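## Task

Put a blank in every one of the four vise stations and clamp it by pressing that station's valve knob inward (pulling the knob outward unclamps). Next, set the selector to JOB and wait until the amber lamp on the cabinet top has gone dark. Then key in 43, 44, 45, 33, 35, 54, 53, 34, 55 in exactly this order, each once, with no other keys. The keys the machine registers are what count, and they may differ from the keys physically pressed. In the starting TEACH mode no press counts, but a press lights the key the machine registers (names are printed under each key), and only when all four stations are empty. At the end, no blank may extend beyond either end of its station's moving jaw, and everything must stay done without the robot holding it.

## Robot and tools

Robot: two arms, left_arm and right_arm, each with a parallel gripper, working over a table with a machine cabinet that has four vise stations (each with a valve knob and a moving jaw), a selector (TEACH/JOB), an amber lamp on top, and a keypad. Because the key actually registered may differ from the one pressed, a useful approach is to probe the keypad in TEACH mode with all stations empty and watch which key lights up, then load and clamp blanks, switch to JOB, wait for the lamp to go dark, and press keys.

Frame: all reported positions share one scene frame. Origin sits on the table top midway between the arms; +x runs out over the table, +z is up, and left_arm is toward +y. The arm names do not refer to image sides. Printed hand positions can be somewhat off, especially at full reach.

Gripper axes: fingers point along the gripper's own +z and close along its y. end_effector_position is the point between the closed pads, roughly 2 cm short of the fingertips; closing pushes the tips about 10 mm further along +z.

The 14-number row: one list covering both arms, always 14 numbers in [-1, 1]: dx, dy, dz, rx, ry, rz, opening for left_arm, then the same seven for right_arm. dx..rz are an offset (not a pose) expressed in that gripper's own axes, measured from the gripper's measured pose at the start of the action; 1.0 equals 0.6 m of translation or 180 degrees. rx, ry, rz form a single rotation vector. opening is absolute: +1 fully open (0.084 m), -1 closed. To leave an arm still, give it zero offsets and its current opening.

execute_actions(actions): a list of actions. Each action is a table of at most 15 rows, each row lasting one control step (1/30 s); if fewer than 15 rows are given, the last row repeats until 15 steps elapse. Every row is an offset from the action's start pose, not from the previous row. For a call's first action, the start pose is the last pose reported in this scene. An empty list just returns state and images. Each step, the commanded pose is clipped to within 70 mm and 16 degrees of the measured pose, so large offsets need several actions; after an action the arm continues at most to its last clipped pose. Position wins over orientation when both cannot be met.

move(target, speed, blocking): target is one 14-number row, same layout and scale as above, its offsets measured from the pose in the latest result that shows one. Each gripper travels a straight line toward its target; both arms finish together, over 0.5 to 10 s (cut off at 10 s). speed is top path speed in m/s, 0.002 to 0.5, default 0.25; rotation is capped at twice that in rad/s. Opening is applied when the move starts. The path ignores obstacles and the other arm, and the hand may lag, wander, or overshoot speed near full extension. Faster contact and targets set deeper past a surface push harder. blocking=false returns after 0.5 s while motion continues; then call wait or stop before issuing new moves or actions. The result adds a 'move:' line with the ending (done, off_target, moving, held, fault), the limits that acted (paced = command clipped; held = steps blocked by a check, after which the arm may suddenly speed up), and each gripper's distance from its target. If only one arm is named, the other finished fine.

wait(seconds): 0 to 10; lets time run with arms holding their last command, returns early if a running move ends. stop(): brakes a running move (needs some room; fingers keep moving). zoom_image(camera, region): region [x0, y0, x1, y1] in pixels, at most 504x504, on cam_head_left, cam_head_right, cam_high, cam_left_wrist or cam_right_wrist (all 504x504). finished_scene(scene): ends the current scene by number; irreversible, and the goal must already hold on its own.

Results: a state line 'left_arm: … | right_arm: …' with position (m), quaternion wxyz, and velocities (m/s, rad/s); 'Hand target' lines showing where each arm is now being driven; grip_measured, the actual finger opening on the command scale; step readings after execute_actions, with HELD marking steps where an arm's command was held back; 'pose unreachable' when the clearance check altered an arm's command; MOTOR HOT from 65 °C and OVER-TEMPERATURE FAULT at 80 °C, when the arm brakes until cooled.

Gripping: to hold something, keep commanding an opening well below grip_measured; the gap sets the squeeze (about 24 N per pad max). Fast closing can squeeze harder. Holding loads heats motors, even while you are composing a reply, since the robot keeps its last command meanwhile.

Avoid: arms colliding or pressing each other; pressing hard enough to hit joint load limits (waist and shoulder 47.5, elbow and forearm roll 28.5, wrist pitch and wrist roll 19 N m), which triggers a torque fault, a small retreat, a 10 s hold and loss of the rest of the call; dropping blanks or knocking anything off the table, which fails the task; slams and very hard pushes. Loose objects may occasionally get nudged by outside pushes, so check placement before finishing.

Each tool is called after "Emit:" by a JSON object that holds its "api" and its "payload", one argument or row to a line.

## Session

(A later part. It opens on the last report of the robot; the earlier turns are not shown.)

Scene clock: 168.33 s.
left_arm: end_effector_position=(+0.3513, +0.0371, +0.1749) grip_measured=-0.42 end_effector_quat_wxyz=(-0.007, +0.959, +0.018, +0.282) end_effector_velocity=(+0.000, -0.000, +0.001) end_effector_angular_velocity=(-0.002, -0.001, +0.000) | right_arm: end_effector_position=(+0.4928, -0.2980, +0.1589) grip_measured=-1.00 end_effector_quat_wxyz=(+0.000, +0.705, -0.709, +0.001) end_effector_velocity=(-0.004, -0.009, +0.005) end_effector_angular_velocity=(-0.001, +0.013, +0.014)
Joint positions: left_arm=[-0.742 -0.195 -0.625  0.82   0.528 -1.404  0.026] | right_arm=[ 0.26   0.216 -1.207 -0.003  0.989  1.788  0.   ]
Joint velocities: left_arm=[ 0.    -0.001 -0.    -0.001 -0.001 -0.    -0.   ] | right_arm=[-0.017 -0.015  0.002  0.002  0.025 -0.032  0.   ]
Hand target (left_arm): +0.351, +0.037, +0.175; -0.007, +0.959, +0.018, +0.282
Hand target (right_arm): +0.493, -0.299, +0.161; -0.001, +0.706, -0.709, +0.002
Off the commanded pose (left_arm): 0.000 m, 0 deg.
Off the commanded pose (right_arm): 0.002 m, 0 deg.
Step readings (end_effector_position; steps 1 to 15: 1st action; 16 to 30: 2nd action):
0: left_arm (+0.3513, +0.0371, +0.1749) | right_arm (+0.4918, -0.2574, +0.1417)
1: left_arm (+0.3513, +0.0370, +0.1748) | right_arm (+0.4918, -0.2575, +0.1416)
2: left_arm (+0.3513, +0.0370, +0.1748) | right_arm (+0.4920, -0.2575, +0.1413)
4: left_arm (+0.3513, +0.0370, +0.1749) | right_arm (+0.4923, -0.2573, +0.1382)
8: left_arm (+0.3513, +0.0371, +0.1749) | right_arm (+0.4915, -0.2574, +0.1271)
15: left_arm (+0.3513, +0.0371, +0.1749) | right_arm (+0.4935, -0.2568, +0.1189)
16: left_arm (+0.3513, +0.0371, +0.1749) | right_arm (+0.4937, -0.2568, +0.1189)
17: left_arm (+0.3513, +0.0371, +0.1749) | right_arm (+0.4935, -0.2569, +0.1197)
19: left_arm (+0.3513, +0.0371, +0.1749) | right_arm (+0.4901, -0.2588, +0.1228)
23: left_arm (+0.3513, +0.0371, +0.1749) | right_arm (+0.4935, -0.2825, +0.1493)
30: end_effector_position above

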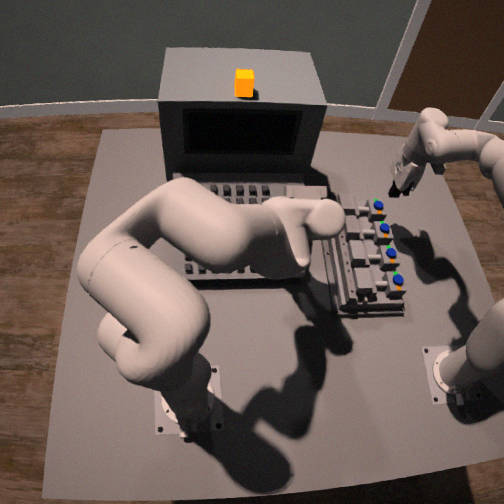

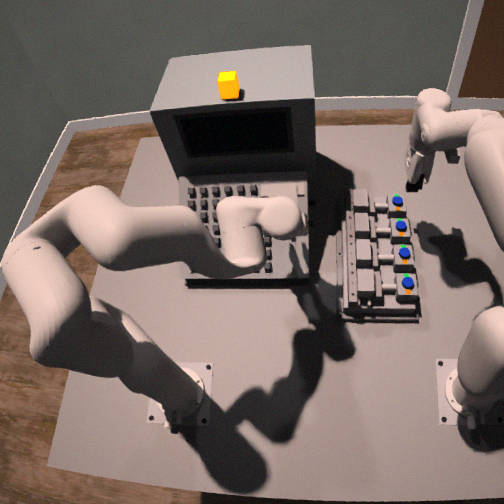

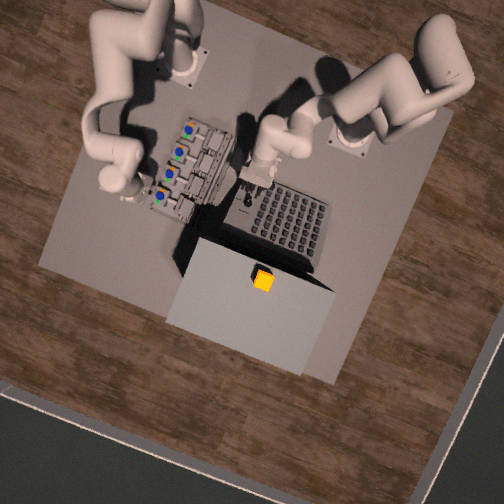

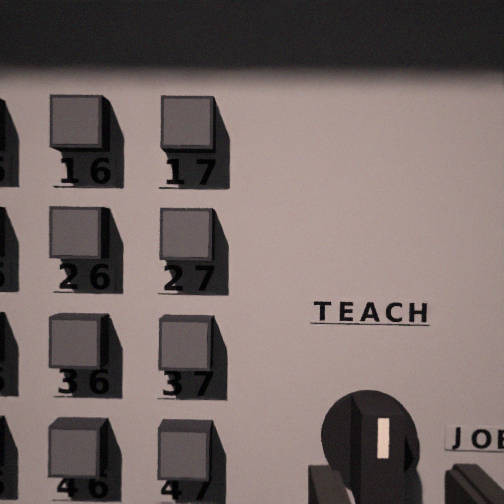

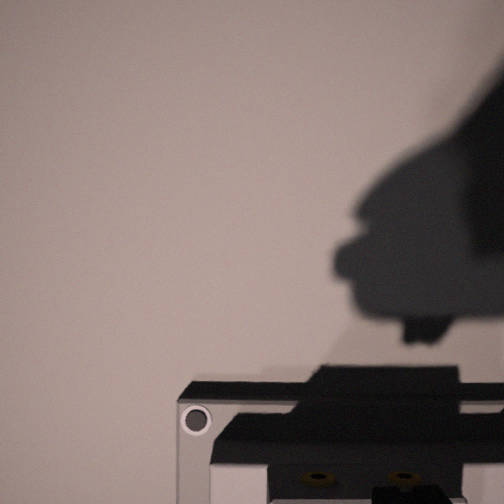

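Emit:
{"api": "move", "payload": {
  "target": [0,0.004,0.06,0,0,0,-0.4,0,0,0,0,0,0,-1],
  "speed": 0.1
}}

Emit:
{"api": "execute_actions", "payload": {
  "actions": [
    [[0,0,0,0,0,0,-0.5,0,0,0,0,0,0,-1],[0,0,0,0,0,0,-0.6,0,0,0,0,0,0,-1],[0,0,0,0,0,0,-0.7,0,0,0,0,0,0,-1],[0,0,0,0,0,0,-0.8,0,0,0,0,0,0,-1]]
  ]
}}

Scene clock: 170.23 s.
left_arm: end_effector_position=(+0.3708, +0.0354, +0.1450) grip_measured=-0.42 end_effector_quat_wxyz=(-0.006, +0.959, +0.018, +0.283) end_effector_velocity=(+0.001, -0.000, -0.002) end_effector_angular_velocity=(+0.001, -0.002, -0.000) | right_arm: end_effector_position=(+0.4928, -0.2980, +0.1589) grip_measured=-1.00 end_effector_quat_wxyz=(+0.000, +0.705, -0.709, +0.001) end_effector_velocity=(+0.000, +0.000, +0.001) end_effector_angular_velocity=(+0.001, -0.001, +0.000)
Joint positions: left_arm=[-0.693 -0.072 -0.665  0.934  0.448 -1.492  0.026] | right_arm=[ 0.26   0.216 -1.207 -0.003  0.989  1.788  0.   ]
Joint velocities: left_arm=[ 0.003  0.008 -0.004  0.012 -0.004 -0.01   0.   ] | right_arm=[ 0.001 -0.001 -0.001  0.001  0.    -0.     0.   ]
Hand target (left_arm): +0.371, +0.036, +0.145; -0.007, +0.959, +0.018, +0.282
Hand target (right_arm): +0.493, -0.298, +0.159; +0.000, +0.705, -0.709, +0.001
Off the commanded pose (left_arm): 0.000 m, 0 deg.
Off the commanded pose (right_arm): 0.000 m, 0 deg.
move: done

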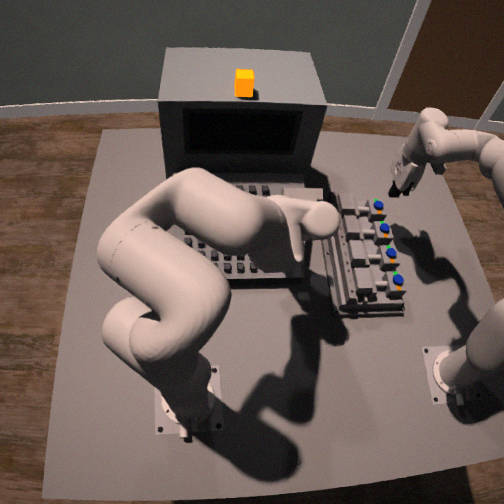

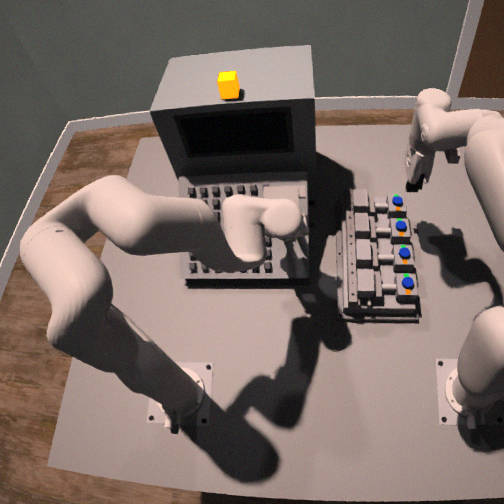

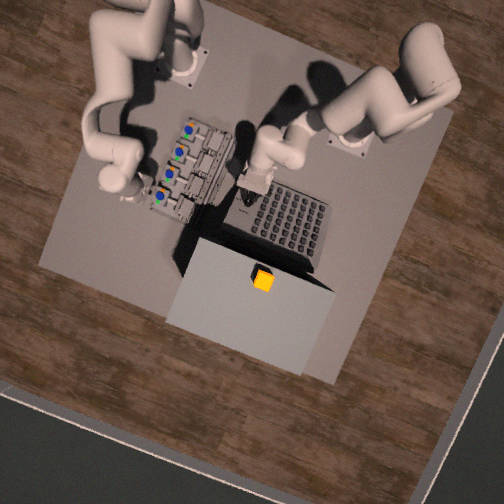

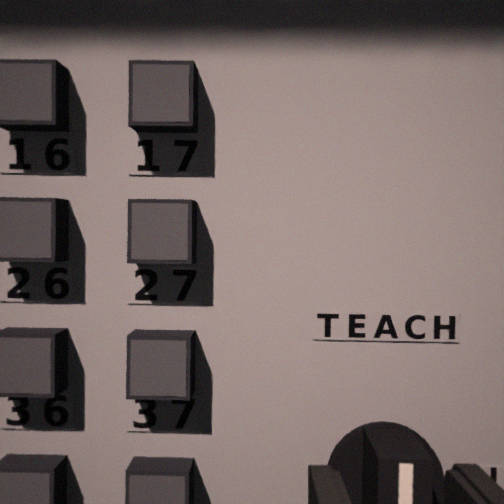

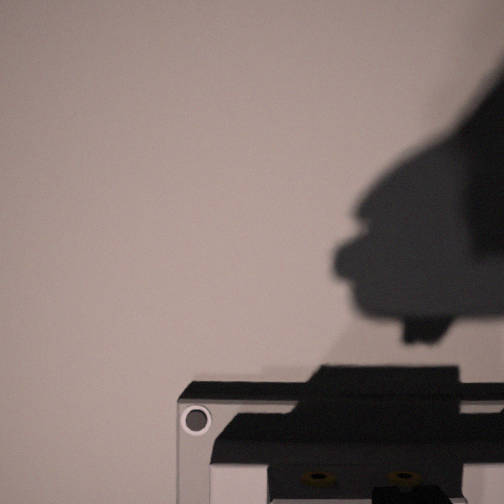

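Scene clock: 170.73 s.
left_arm: end_effector_position=(+0.3708, +0.0352, +0.1451) grip_measured=-0.73 end_effector_quat_wxyz=(-0.006, +0.959, +0.017, +0.283) end_effector_velocity=(-0.000, -0.000, +0.001) end_effector_angular_velocity=(-0.002, -0.000, +0.002) | right_arm: end_effector_position=(+0.4928, -0.2980, +0.1589) grip_measured=-1.00 end_effector_quat_wxyz=(+0.000, +0.705, -0.709, +0.001) end_effector_velocity=(-0.000, -0.000, -0.000) end_effector_angular_velocity=(-0.001, +0.001, +0.000)
Joint positions: left_arm=[-0.693 -0.072 -0.666  0.934  0.447 -1.492  0.012] | right_arm=[ 0.26   0.216 -1.207 -0.003  0.989  1.788  0.   ]
Joint velocities: left_arm=[ 0.    -0.002  0.001 -0.001 -0.001 -0.001  0.   ] | right_arm=[ 0.     0.001  0.    -0.001  0.     0.     0.   ]
Hand target (left_arm): +0.371, +0.035, +0.145; -0.006, +0.959, +0.018, +0.283
Hand target (right_arm): +0.493, -0.298, +0.159; +0.000, +0.705, -0.709, +0.001
Off the commanded pose (left_arm): 0.000 m, 0 deg.
Off the commanded pose (right_arm): 0.000 m, 0 deg.
Step readings (end_effector_position):
0: left_arm (+0.3708, +0.0354, +0.1450) | right_arm (+0.4928, -0.2980, +0.1589)
1: left_arm (+0.3708, +0.0354, +0.1450) | right_arm (+0.4928, -0.2980, +0.1589)
2: left_arm (+0.3708, +0.0355, +0.1450) | right_arm (+0.4928, -0.2980, +0.1589)
4: left_arm (+0.3708, +0.0354, +0.1450) | right_arm (+0.4928, -0.2980, +0.1589)
8: left_arm (+0.3708, +0.0351, +0.1451) | right_arm (+0.4928, -0.2980, +0.1589)
15: end_effector_position above

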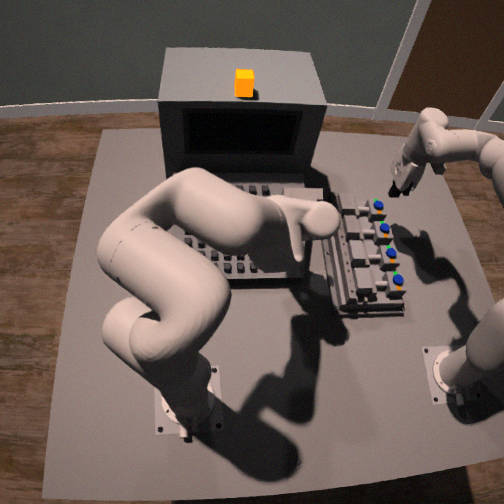

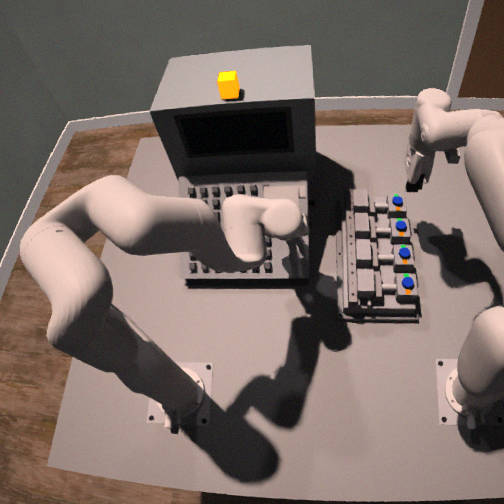

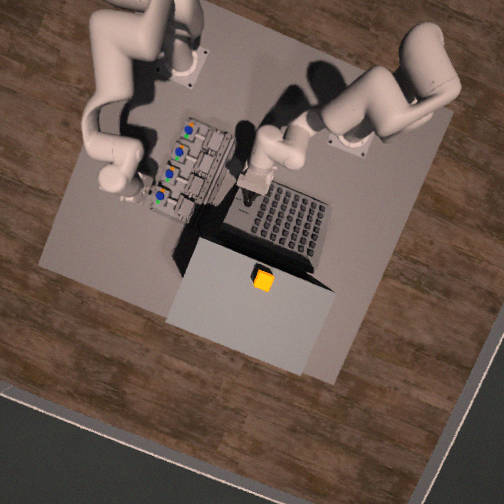

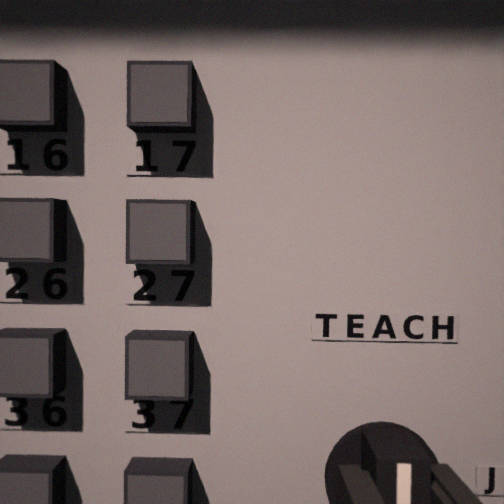

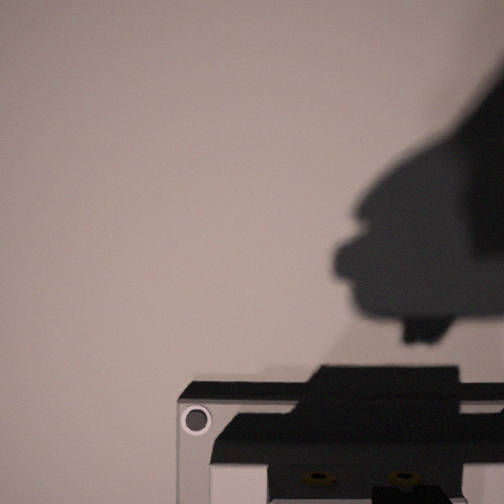

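Emit:
{"api": "move", "payload": {
  "target": [0,0,0,0,0,0.51,-0.67,0,0,0,0,0,0,-1],
  "speed": 0.5
}}

Emit:
{"api": "execute_actions", "payload": {
  "actions": [
    [[0,0,0,0,0,0,-0.4,0,0,0,0,0,0,-1],[0,0,0,0,0,0,-0.4,0,0,0,0,0,0,-1],[0,0,0,0,0,0,-0.4,0,0,0,0,0,0,-1],[0,0,0,0,0,0,-0.4,0,0,0,0,0,0,-1],[0,0,-0.015,0,0,0,-0.4,0,0,0,0,0,0,-1],[0,0,-0.03,0,0,0,-0.4,0,0,0,0,0,0,-1],[0,0,-0.05,0,0,0,-0.4,0,0,0,0,0,0,-1]]
  ]
}}

Scene clock: 176.97 s.
left_arm: end_effector_position=(+0.3731, +0.0375, +0.1464) grip_measured=-0.68 end_effector_quat_wxyz=(-0.209, +0.682, -0.674, +0.192) end_effector_velocity=(+0.000, +0.000, -0.000) end_effector_angular_velocity=(+0.005, +0.012, -0.007) | right_arm: end_effector_position=(+0.4928, -0.2980, +0.1589) grip_measured=-1.00 end_effector_quat_wxyz=(+0.000, +0.705, -0.709, +0.001) end_effector_velocity=(-0.001, -0.000, -0.002) end_effector_angular_velocity=(-0.001, +0.004, -0.000)
Joint positions: left_arm=[-0.688 -0.073 -0.668  0.937  0.451  0.106  0.014] | right_arm=[ 0.26   0.216 -1.207 -0.003  0.989  1.788  0.   ]
Joint velocities: left_arm=[ 0.001  0.002 -0.004 -0.03   0.002  0.037 -0.   ] | right_arm=[ 0.     0.002  0.002  0.    -0.     0.     0.   ]
Hand target (left_arm): +0.371, +0.035, +0.145; -0.207, +0.680, -0.677, +0.192
Hand target (right_arm): +0.493, -0.298, +0.159; +0.000, +0.705, -0.709, +0.001
Off the commanded pose (left_arm): 0.004 m, 1 deg.
Off the commanded pose (right_arm): 0.000 m, 0 deg.
move: off_target (left_arm)

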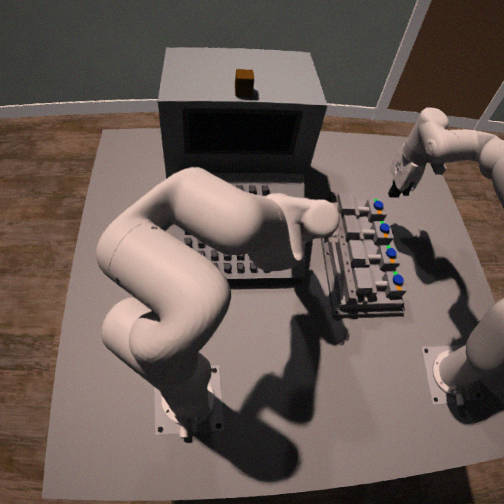

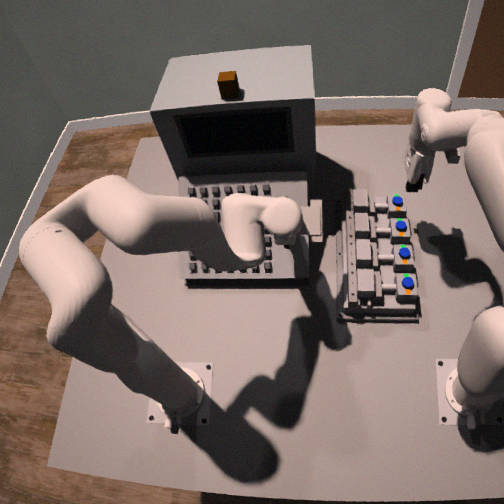

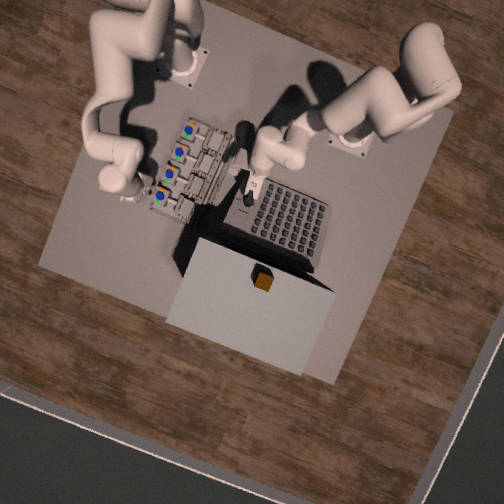

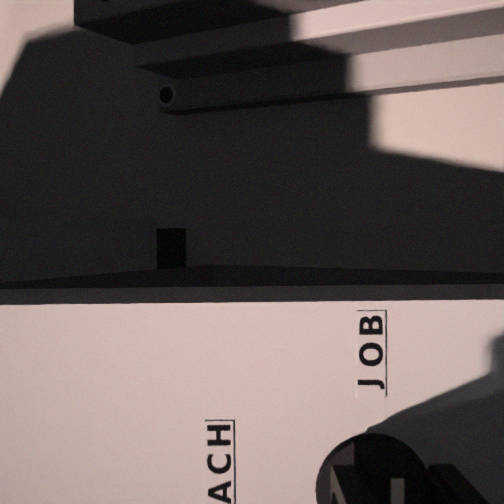

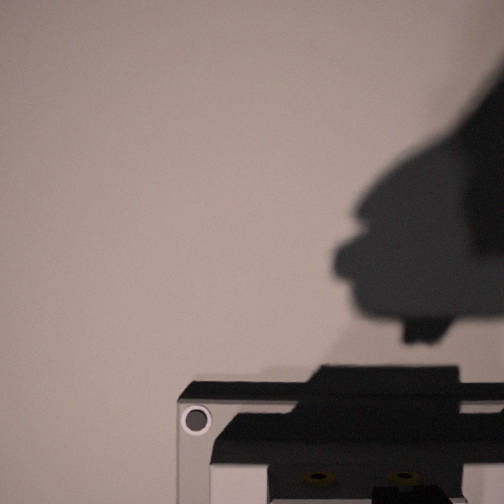

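Scene clock: 177.47 s.
left_arm: end_effector_position=(+0.3554, +0.0360, +0.1667) grip_measured=-0.42 end_effector_quat_wxyz=(-0.208, +0.681, -0.676, +0.191) end_effector_velocity=(+0.002, +0.004, +0.037) end_effector_angular_velocity=(-0.004, -0.023, +0.026) | right_arm: end_effector_position=(+0.4928, -0.2980, +0.1589) grip_measured=-1.00 end_effector_quat_wxyz=(+0.000, +0.705, -0.709, +0.001) end_effector_velocity=(-0.000, +0.000, +0.001) end_effector_angular_velocity=(+0.001, -0.001, +0.000)
Joint positions: left_arm=[-0.734 -0.163 -0.635  0.849  0.511  0.171  0.026] | right_arm=[ 0.26   0.216 -1.207 -0.003  0.989  1.788  0.   ]
Joint velocities: left_arm=[-0.019 -0.087 -0.014 -0.084  0.084  0.069  0.   ] | right_arm=[-0.    -0.002  0.     0.     0.001 -0.     0.   ]
Hand target (left_arm): +0.357, +0.037, +0.171; -0.209, +0.682, -0.674, +0.192
Hand target (right_arm): +0.493, -0.298, +0.159; +0.000, +0.705, -0.709, +0.001
Off the commanded pose (left_arm): 0.005 m, 0 deg.
Off the commanded pose (right_arm): 0.000 m, 0 deg.
Step readings (end_effector_position):
0: left_arm (+0.3731, +0.0375, +0.1464) | right_arm (+0.4928, -0.2980, +0.1589)
1: left_arm (+0.3729, +0.0372, +0.1462) | right_arm (+0.4928, -0.2980, +0.1589)
2: left_arm (+0.3718, +0.0366, +0.1453) | right_arm (+0.4928, -0.2980, +0.1589)
4: left_arm (+0.3708, +0.0362, +0.1443) | right_arm (+0.4928, -0.2980, +0.1589)
8: left_arm (+0.3664, +0.0361, +0.1494) | right_arm (+0.4928, -0.2980, +0.1589)
15: end_effector_position above

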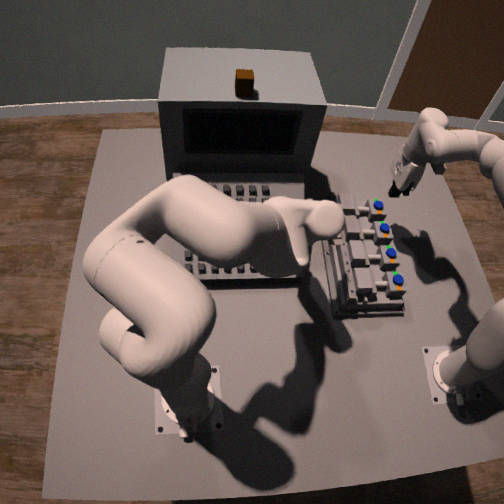

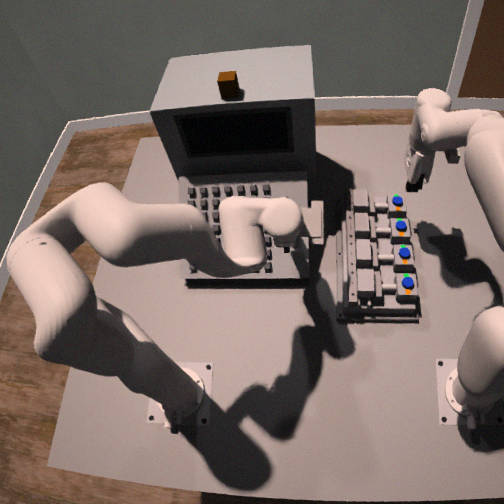

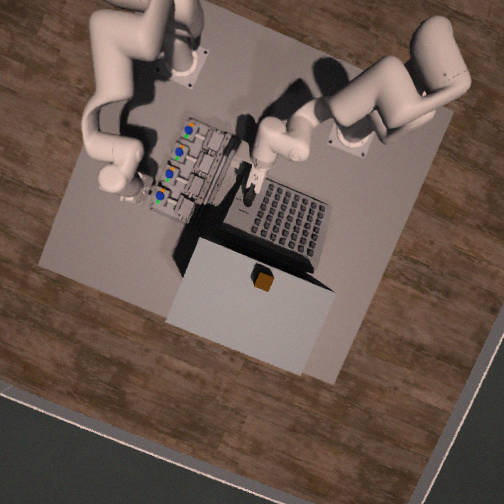

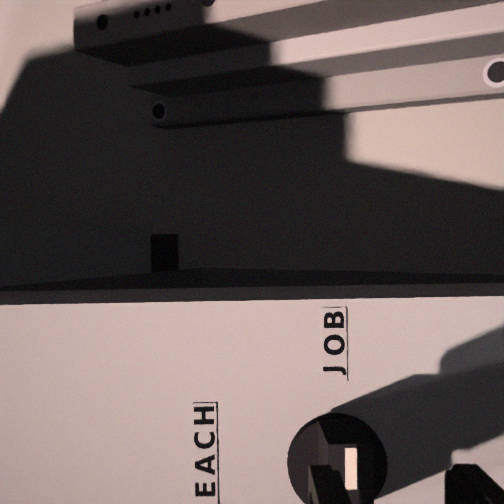

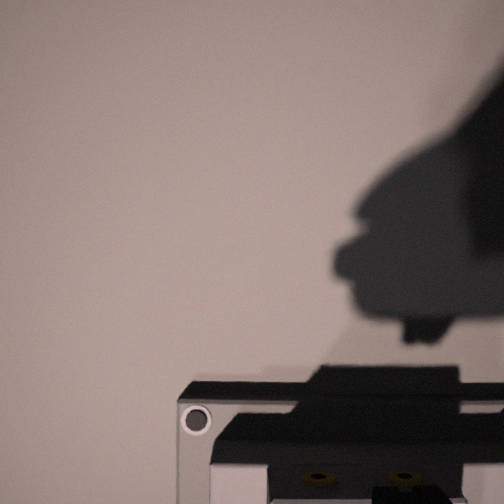

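Emit:
{"api": "move", "payload": {
  "target": [-0.362,-0.0215,0.027,-0.055,0.008,0,-1,0,0,0,0,0,0,-1],
  "speed": 0.35
}}

Scene clock: 180.00 s.
left_arm: end_effector_position=(+0.3724, +0.2534, +0.1652) grip_measured=-1.00 end_effector_quat_wxyz=(-0.142, +0.694, -0.692, +0.141) end_effector_velocity=(-0.000, +0.001, -0.000) end_effector_angular_velocity=(-0.009, +0.008, -0.005) | right_arm: end_effector_position=(+0.4928, -0.2980, +0.1589) grip_measured=-1.00 end_effector_quat_wxyz=(+0.000, +0.705, -0.709, +0.001) end_effector_velocity=(-0.000, +0.000, -0.001) end_effector_angular_velocity=(+0.001, +0.003, -0.001)
Joint positions: left_arm=[-0.165 -0.414 -0.392  0.131  0.411  1.33   0.   ] | right_arm=[ 0.26   0.216 -1.207 -0.003  0.989  1.788  0.   ]
Joint velocities: left_arm=[ 0.005  0.001 -0.004 -0.034  0.007  0.037  0.   ] | right_arm=[ 0.     0.002  0.     0.002 -0.     0.     0.   ]
Hand target (left_arm): +0.372, +0.254, +0.165; -0.141, +0.694, -0.692, +0.141
Hand target (right_arm): +0.493, -0.298, +0.159; +0.000, +0.705, -0.709, +0.001
Off the commanded pose (left_arm): 0.001 m, 0 deg.
Off the commanded pose (right_arm): 0.000 m, 0 deg.
move: done; limits=paced

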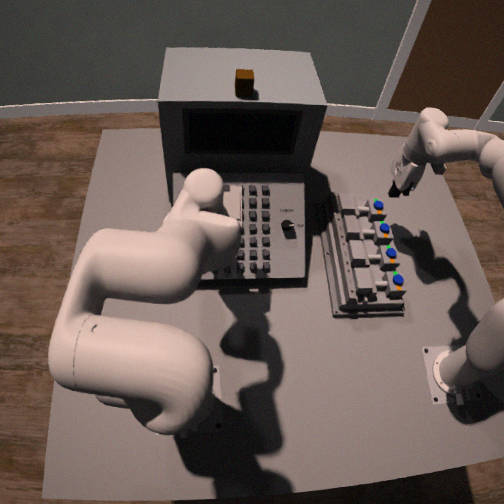

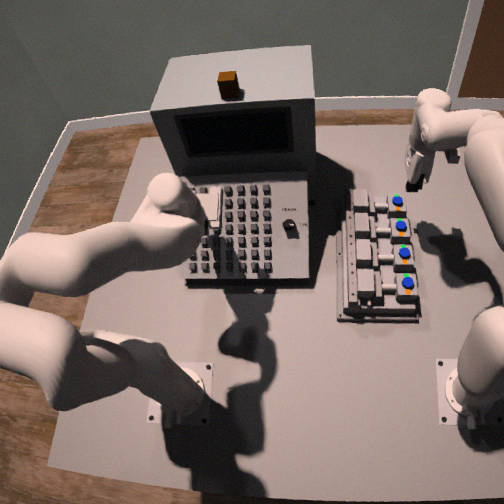

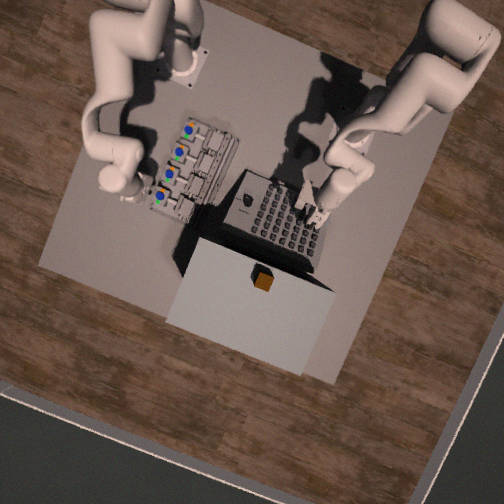

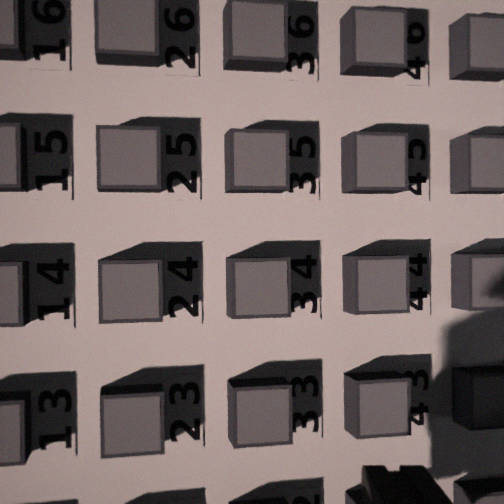

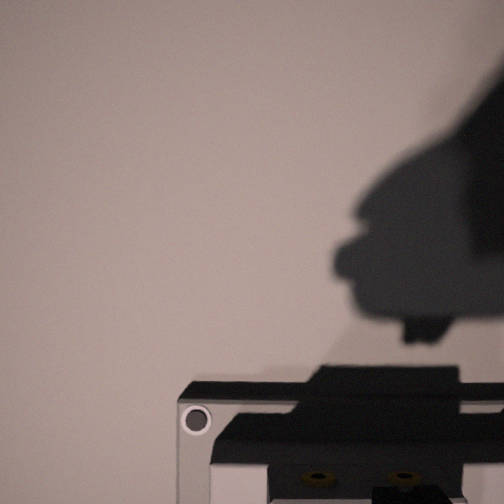

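Emit:
{"api": "move", "payload": {
  "target": [-0.017,0,0.02,0,0,0,-1,0,0,0,0,0,0,-1],
  "speed": 0.1
}}

Emit:
{"api": "zoom_image", "payload": {
  "camera": "cam_head_right",
  "region": [160,200,260,300]
}}

Scene clock: 182.73 s.
left_arm: end_effector_position=(+0.3770, +0.2636, +0.1544) grip_measured=-1.00 end_effector_quat_wxyz=(-0.142, +0.694, -0.692, +0.141) end_effector_velocity=(+0.001, +0.001, -0.001) end_effector_angular_velocity=(-0.000, -0.002, -0.001) | right_arm: end_effector_position=(+0.4928, -0.2980, +0.1589) grip_measured=-1.00 end_effector_quat_wxyz=(+0.000, +0.705, -0.709, +0.001) end_effector_velocity=(+0.000, +0.000, +0.001) end_effector_angular_velocity=(+0.001, -0.001, +0.000)
Joint positions: left_arm=[-0.134 -0.373 -0.388  0.114  0.363  1.372  0.   ] | right_arm=[ 0.26   0.216 -1.207 -0.003  0.989  1.788  0.   ]
Joint velocities: left_arm=[ 0.004  0.006 -0.001 -0.004 -0.007  0.007  0.   ] | right_arm=[ 0.    -0.002 -0.     0.001  0.001 -0.     0.   ]
Hand target (left_arm): +0.377, +0.264, +0.154; -0.142, +0.694, -0.692, +0.140
Hand target (right_arm): +0.493, -0.298, +0.159; +0.000, +0.705, -0.709, +0.001
Off the commanded pose (left_arm): 0.000 m, 0 deg.
Off the commanded pose (right_arm): 0.000 m, 0 deg.
move: done

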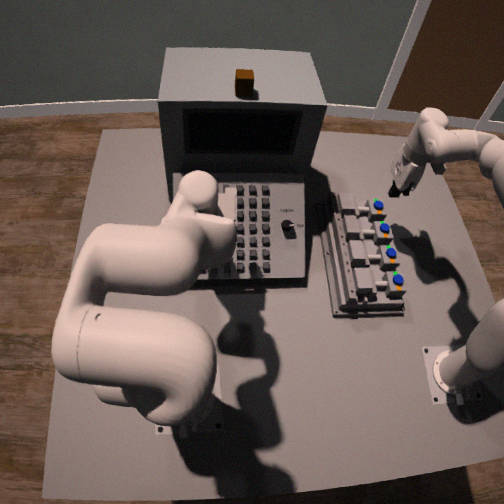

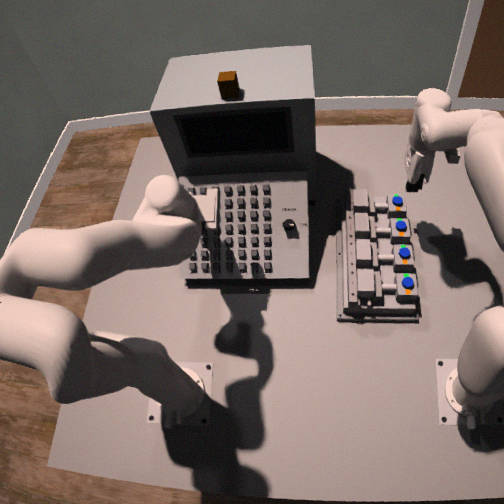

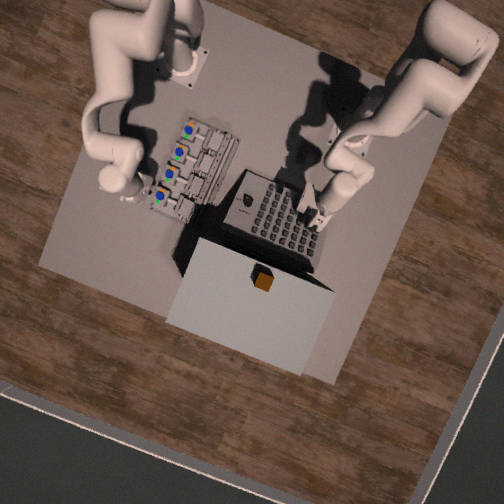

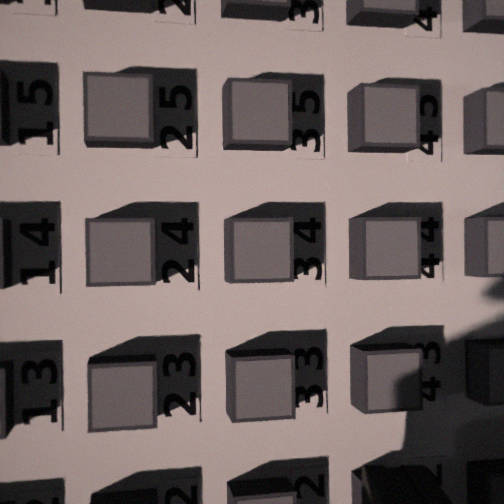

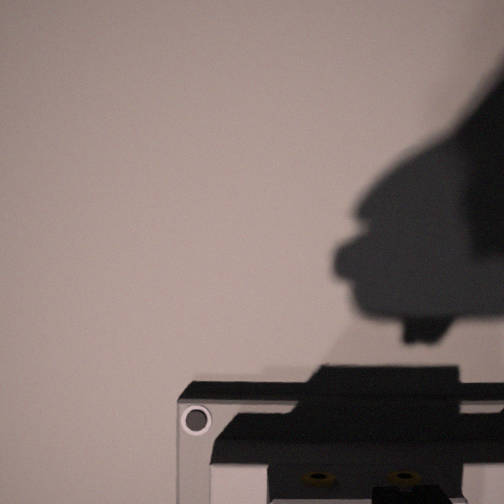

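Region (160, 200, 260, 300) of cam_head_right's 504x504 image, scaled by 5.040, with more detail than that image has.

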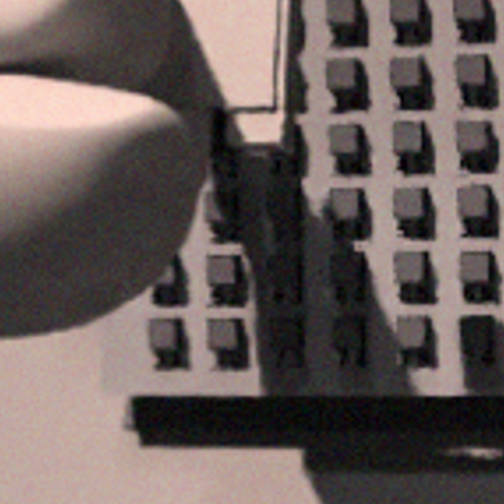

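Emit:
{"api": "execute_actions", "payload": {
  "actions": [
    [[-0.004,0,0,0,0,0,-1,0,0,0,0,0,0,-1],[-0.008,0,0,0,0,0,-1,0,0,0,0,0,0,-1],[-0.008,0,0.002,0,0,0,-1,0,0,0,0,0,0,-1],[-0.008,0,0.007,0,0,0,-1,0,0,0,0,0,0,-1],[-0.008,0,0.012,0,0,0,-1,0,0,0,0,0,0,-1],[-0.008,0,0.017,0,0,0,-1,0,0,0,0,0,0,-1],[-0.008,0,0.022,0,0,0,-1,0,0,0,0,0,0,-1],[-0.008,0,0.026,0,0,0,-1,0,0,0,0,0,0,-1],[-0.008,0,0.03,0,0,0,-1,0,0,0,0,0,0,-1]]
  ]
}}

Scene clock: 184.50 s.
left_arm: end_effector_position=(+0.3835, +0.2681, +0.1427) grip_measured=-1.00 end_effector_quat_wxyz=(-0.144, +0.693, -0.692, +0.142) end_effector_velocity=(+0.004, -0.000, -0.005) end_effector_angular_velocity=(+0.002, -0.011, -0.003) | right_arm: end_effector_position=(+0.4928, -0.2980, +0.1589) grip_measured=-1.00 end_effector_quat_wxyz=(+0.000, +0.705, -0.709, +0.001) end_effector_velocity=(-0.000, -0.000, -0.000) end_effector_angular_velocity=(-0.001, +0.000, +0.000)
Joint positions: left_arm=[-0.117 -0.318 -0.39   0.114  0.304  1.387  0.   ] | right_arm=[ 0.26   0.216 -1.207 -0.003  0.989  1.788  0.   ]
Joint velocities: left_arm=[ 0.003  0.026  0.     0.016 -0.038 -0.009  0.   ] | right_arm=[-0.     0.     0.    -0.001  0.     0.     0.   ]
Hand target (left_arm): +0.384, +0.268, +0.138; -0.142, +0.694, -0.692, +0.140
Hand target (right_arm): +0.493, -0.298, +0.159; +0.000, +0.705, -0.709, +0.001
Off the commanded pose (left_arm): 0.005 m, 0 deg.
Off the commanded pose (right_arm): 0.000 m, 0 deg.
Step readings (end_effector_position):
0: left_arm (+0.3770, +0.2637, +0.1542) | right_arm (+0.4928, -0.2980, +0.1589)
1: left_arm (+0.3770, +0.2637, +0.1542) | right_arm (+0.4928, -0.2980, +0.1589)
2: left_arm (+0.3770, +0.2641, +0.1542) | right_arm (+0.4928, -0.2980, +0.1589)
4: left_arm (+0.3772, +0.2658, +0.1542) | right_arm (+0.4928, -0.2980, +0.1589)
8: left_arm (+0.3793, +0.2678, +0.1494) | right_arm (+0.4928, -0.2980, +0.1589)
15: end_effector_position above

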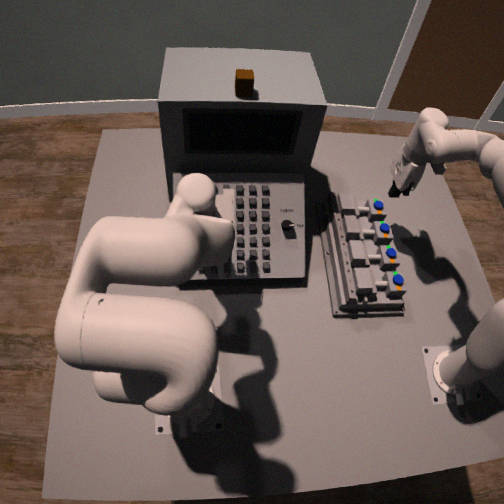

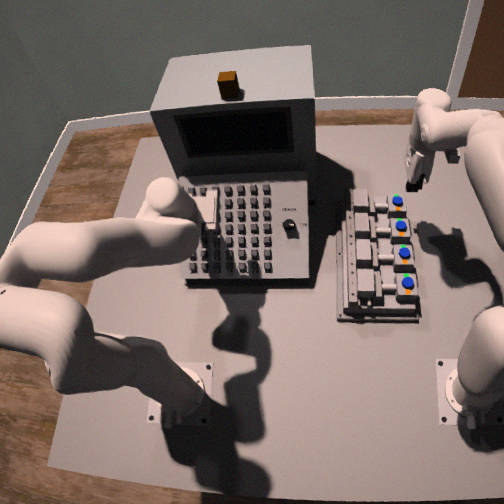

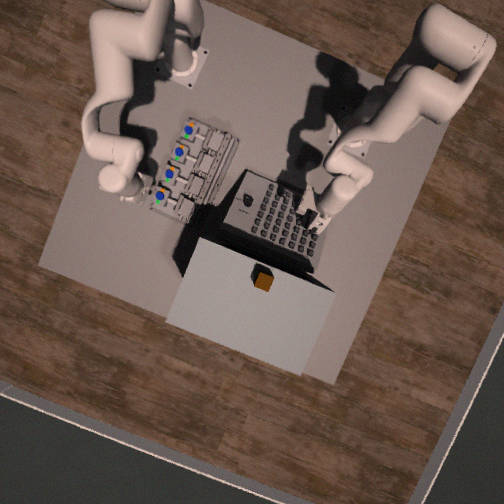

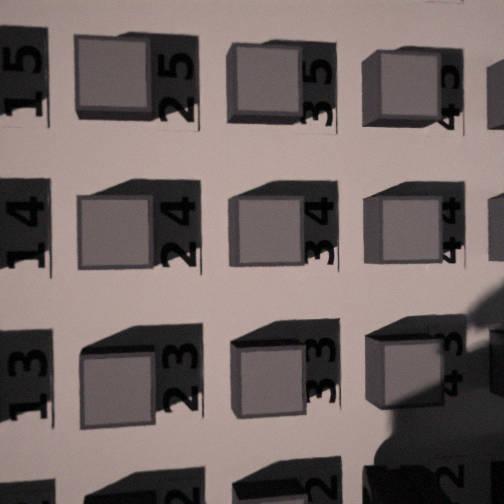

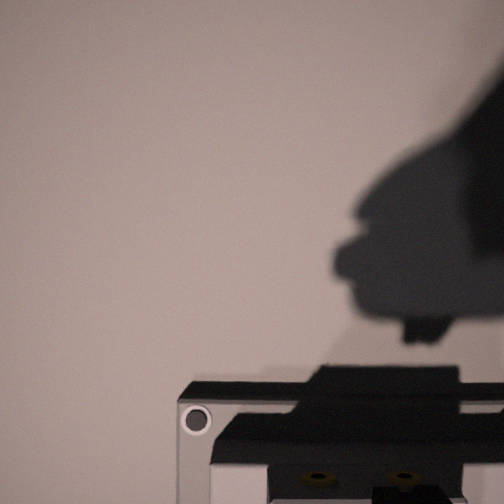

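Emit:
{"api": "execute_actions", "payload": {
  "actions": [
    [[0,0.003,-0.012,0,0,0,-1,0,0,0,0,0,0,-1],[0,0.005,-0.022,0,0,0,-1,0,0,0,0,0,0,-1],[0,0.006,-0.03,0,0,0,-1,0,0,0,0,0,0,-1],[0,0.006,-0.03,0,0,0,-1,0,0,0,0,0,0,-1],[0.012,0.006,-0.03,0,0,0,-1,0,0,0,0,0,0,-1],[0.028,0.006,-0.03,0,0,0,-1,0,0,0,0,0,0,-1],[0.044,0.006,-0.03,0,0,0,-1,0,0,0,0,0,0,-1],[0.056,0.006,-0.028,0,0,0,-1,0,0,0,0,0,0,-1],[0.056,0.006,-0.024,0,0,0,-1,0,0,0,0,0,0,-1]],
    [[0,0,0.007,0,0,0,-1,0,0,0,0,0,0,-1],[0,0,0.012,0,0,0,-1,0,0,0,0,0,0,-1],[0,0,0.017,0,0,0,-1,0,0,0,0,0,0,-1],[0,0,0.022,0,0,0,-1,0,0,0,0,0,0,-1],[0,0,0.027,0,0,0,-1,0,0,0,0,0,0,-1],[0,0,0.032,0,0,0,-1,0,0,0,0,0,0,-1]],
    [[0,0.003,-0.012,0,0,0,-1,0,0,0,0,0,0,-1],[0,0.004,-0.022,0,0,0,-1,0,0,0,0,0,0,-1],[0,0.004,-0.03,0,0,0,-1,0,0,0,0,0,0,-1],[0,0.004,-0.03,0,0,0,-1,0,0,0,0,0,0,-1],[0.012,0.004,-0.03,0,0,0,-1,0,0,0,0,0,0,-1],[0.028,0.004,-0.03,0,0,0,-1,0,0,0,0,0,0,-1],[0.044,0.004,-0.03,0,0,0,-1,0,0,0,0,0,0,-1],[0.057,0.004,-0.028,0,0,0,-1,0,0,0,0,0,0,-1],[0.057,0.004,-0.024,0,0,0,-1,0,0,0,0,0,0,-1]],
    [[0,0,0.007,0,0,0,-1,0,0,0,0,0,0,-1],[0,0,0.012,0,0,0,-1,0,0,0,0,0,0,-1],[0,0,0.017,0,0,0,-1,0,0,0,0,0,0,-1],[0,0,0.022,0,0,0,-1,0,0,0,0,0,0,-1],[0,0,0.027,0,0,0,-1,0,0,0,0,0,0,-1],[0,0,0.032,0,0,0,-1,0,0,0,0,0,0,-1]]
  ]
}}

Scene clock: 190.27 s.
left_arm: end_effector_position=(+0.3802, +0.2052, +0.1406) grip_measured=-1.00 end_effector_quat_wxyz=(-0.144, +0.690, -0.693, +0.150) end_effector_velocity=(+0.002, +0.000, +0.002) end_effector_angular_velocity=(-0.005, -0.022, +0.001) | right_arm: end_effector_position=(+0.4928, -0.2980, +0.1589) grip_measured=-1.00 end_effector_quat_wxyz=(+0.000, +0.705, -0.709, +0.001) end_effector_velocity=(-0.000, -0.000, -0.001) end_effector_angular_velocity=(-0.001, +0.002, +0.001)
Joint positions: left_arm=[-0.269 -0.286 -0.414  0.289  0.301  1.084  0.   ] | right_arm=[ 0.26   0.216 -1.207 -0.003  0.989  1.788  0.   ]
Joint velocities: left_arm=[ 0.006 -0.004  0.01   0.022 -0.029 -0.018  0.   ] | right_arm=[ 0.     0.001  0.001 -0.    -0.    -0.     0.   ]
Hand target (left_arm): +0.381, +0.205, +0.136; -0.142, +0.691, -0.693, +0.147
Hand target (right_arm): +0.493, -0.298, +0.159; +0.000, +0.705, -0.709, +0.001
Off the commanded pose (left_arm): 0.005 m, 0 deg.
Off the commanded pose (right_arm): 0.000 m, 0 deg.
Step readings (end_effector_position; steps 1 to 15: 1st action; 16 to 30: 2nd action; 31 to 45: 3rd action; 46 to 60: 4th action):
0: left_arm (+0.3843, +0.2686, +0.1431) | right_arm (+0.4928, -0.2980, +0.1589)
1: left_arm (+0.3842, +0.2686, +0.1431) | right_arm (+0.4928, -0.2980, +0.1589)
2: left_arm (+0.3837, +0.2686, +0.1438) | right_arm (+0.4928, -0.2980, +0.1589)
4: left_arm (+0.3825, +0.2693, +0.1472) | right_arm (+0.4928, -0.2980, +0.1589)
8: left_arm (+0.3778, +0.2623, +0.1547) | right_arm (+0.4928, -0.2980, +0.1589)
15: left_arm (+0.3744, +0.2373, +0.1540) | right_arm (+0.4928, -0.2980, +0.1589)
16: left_arm (+0.3745, +0.2365, +0.1539) | right_arm (+0.4928, -0.2980, +0.1589)
17: left_arm (+0.3749, +0.2362, +0.1537) | right_arm (+0.4928, -0.2980, +0.1589)
19: left_arm (+0.3762, +0.2366, +0.1512) | right_arm (+0.4928, -0.2980, +0.1589)
23: left_arm (+0.3794, +0.2372, +0.1427) | right_arm (+0.4928, -0.2980, +0.1589)
30: left_arm (+0.3814, +0.2371, +0.1416) | right_arm (+0.4928, -0.2980, +0.1589)
31: left_arm (+0.3814, +0.2371, +0.1417) | right_arm (+0.4928, -0.2980, +0.1589)
32: left_arm (+0.3809, +0.2372, +0.1424) | right_arm (+0.4928, -0.2980, +0.1589)
34: left_arm (+0.3786, +0.2372, +0.1446) | right_arm (+0.4928, -0.2980, +0.1589)
38: left_arm (+0.3757, +0.2298, +0.1536) | right_arm (+0.4928, -0.2980, +0.1589)
45: left_arm (+0.3731, +0.2055, +0.1534) | right_arm (+0.4928, -0.2980, +0.1589)
46: left_arm (+0.3732, +0.2047, +0.1533) | right_arm (+0.4928, -0.2980, +0.1589)
47: left_arm (+0.3736, +0.2044, +0.1531) | right_arm (+0.4928, -0.2980, +0.1589)
49: left_arm (+0.3749, +0.2048, +0.1506) | right_arm (+0.4928, -0.2980, +0.1589)
53: left_arm (+0.3780, +0.2054, +0.1420) | right_arm (+0.4928, -0.2980, +0.1589)
60: end_effector_position above

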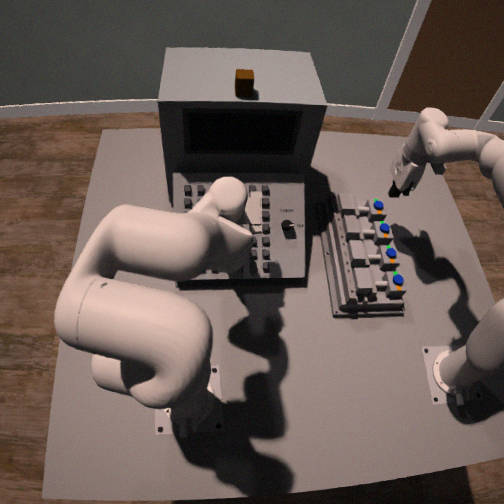

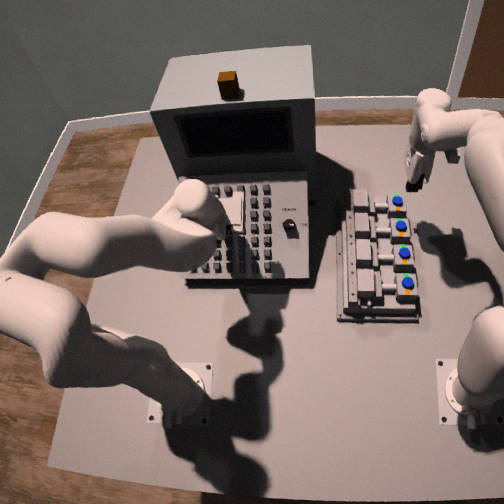

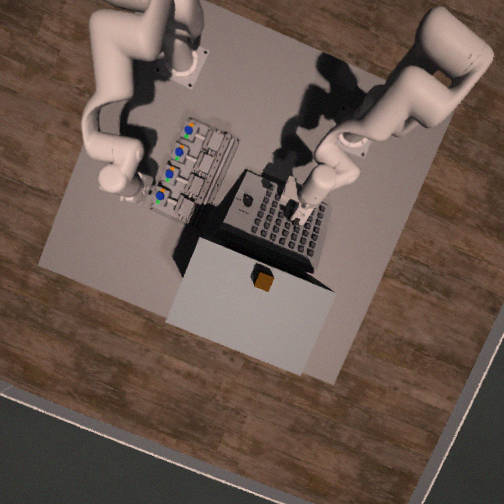

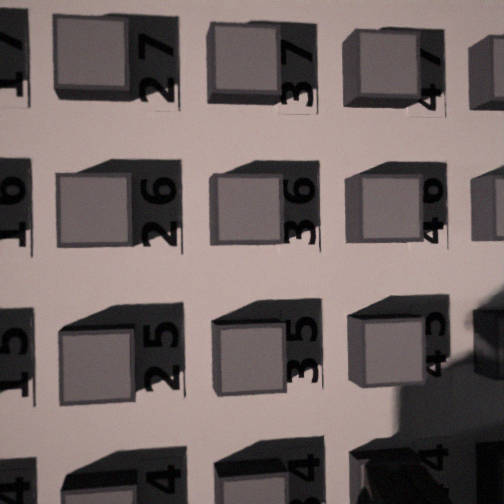

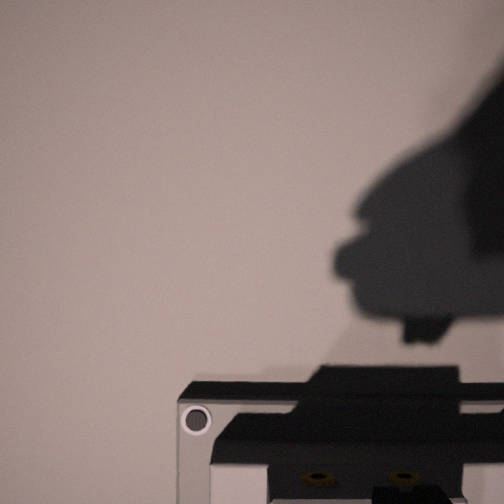

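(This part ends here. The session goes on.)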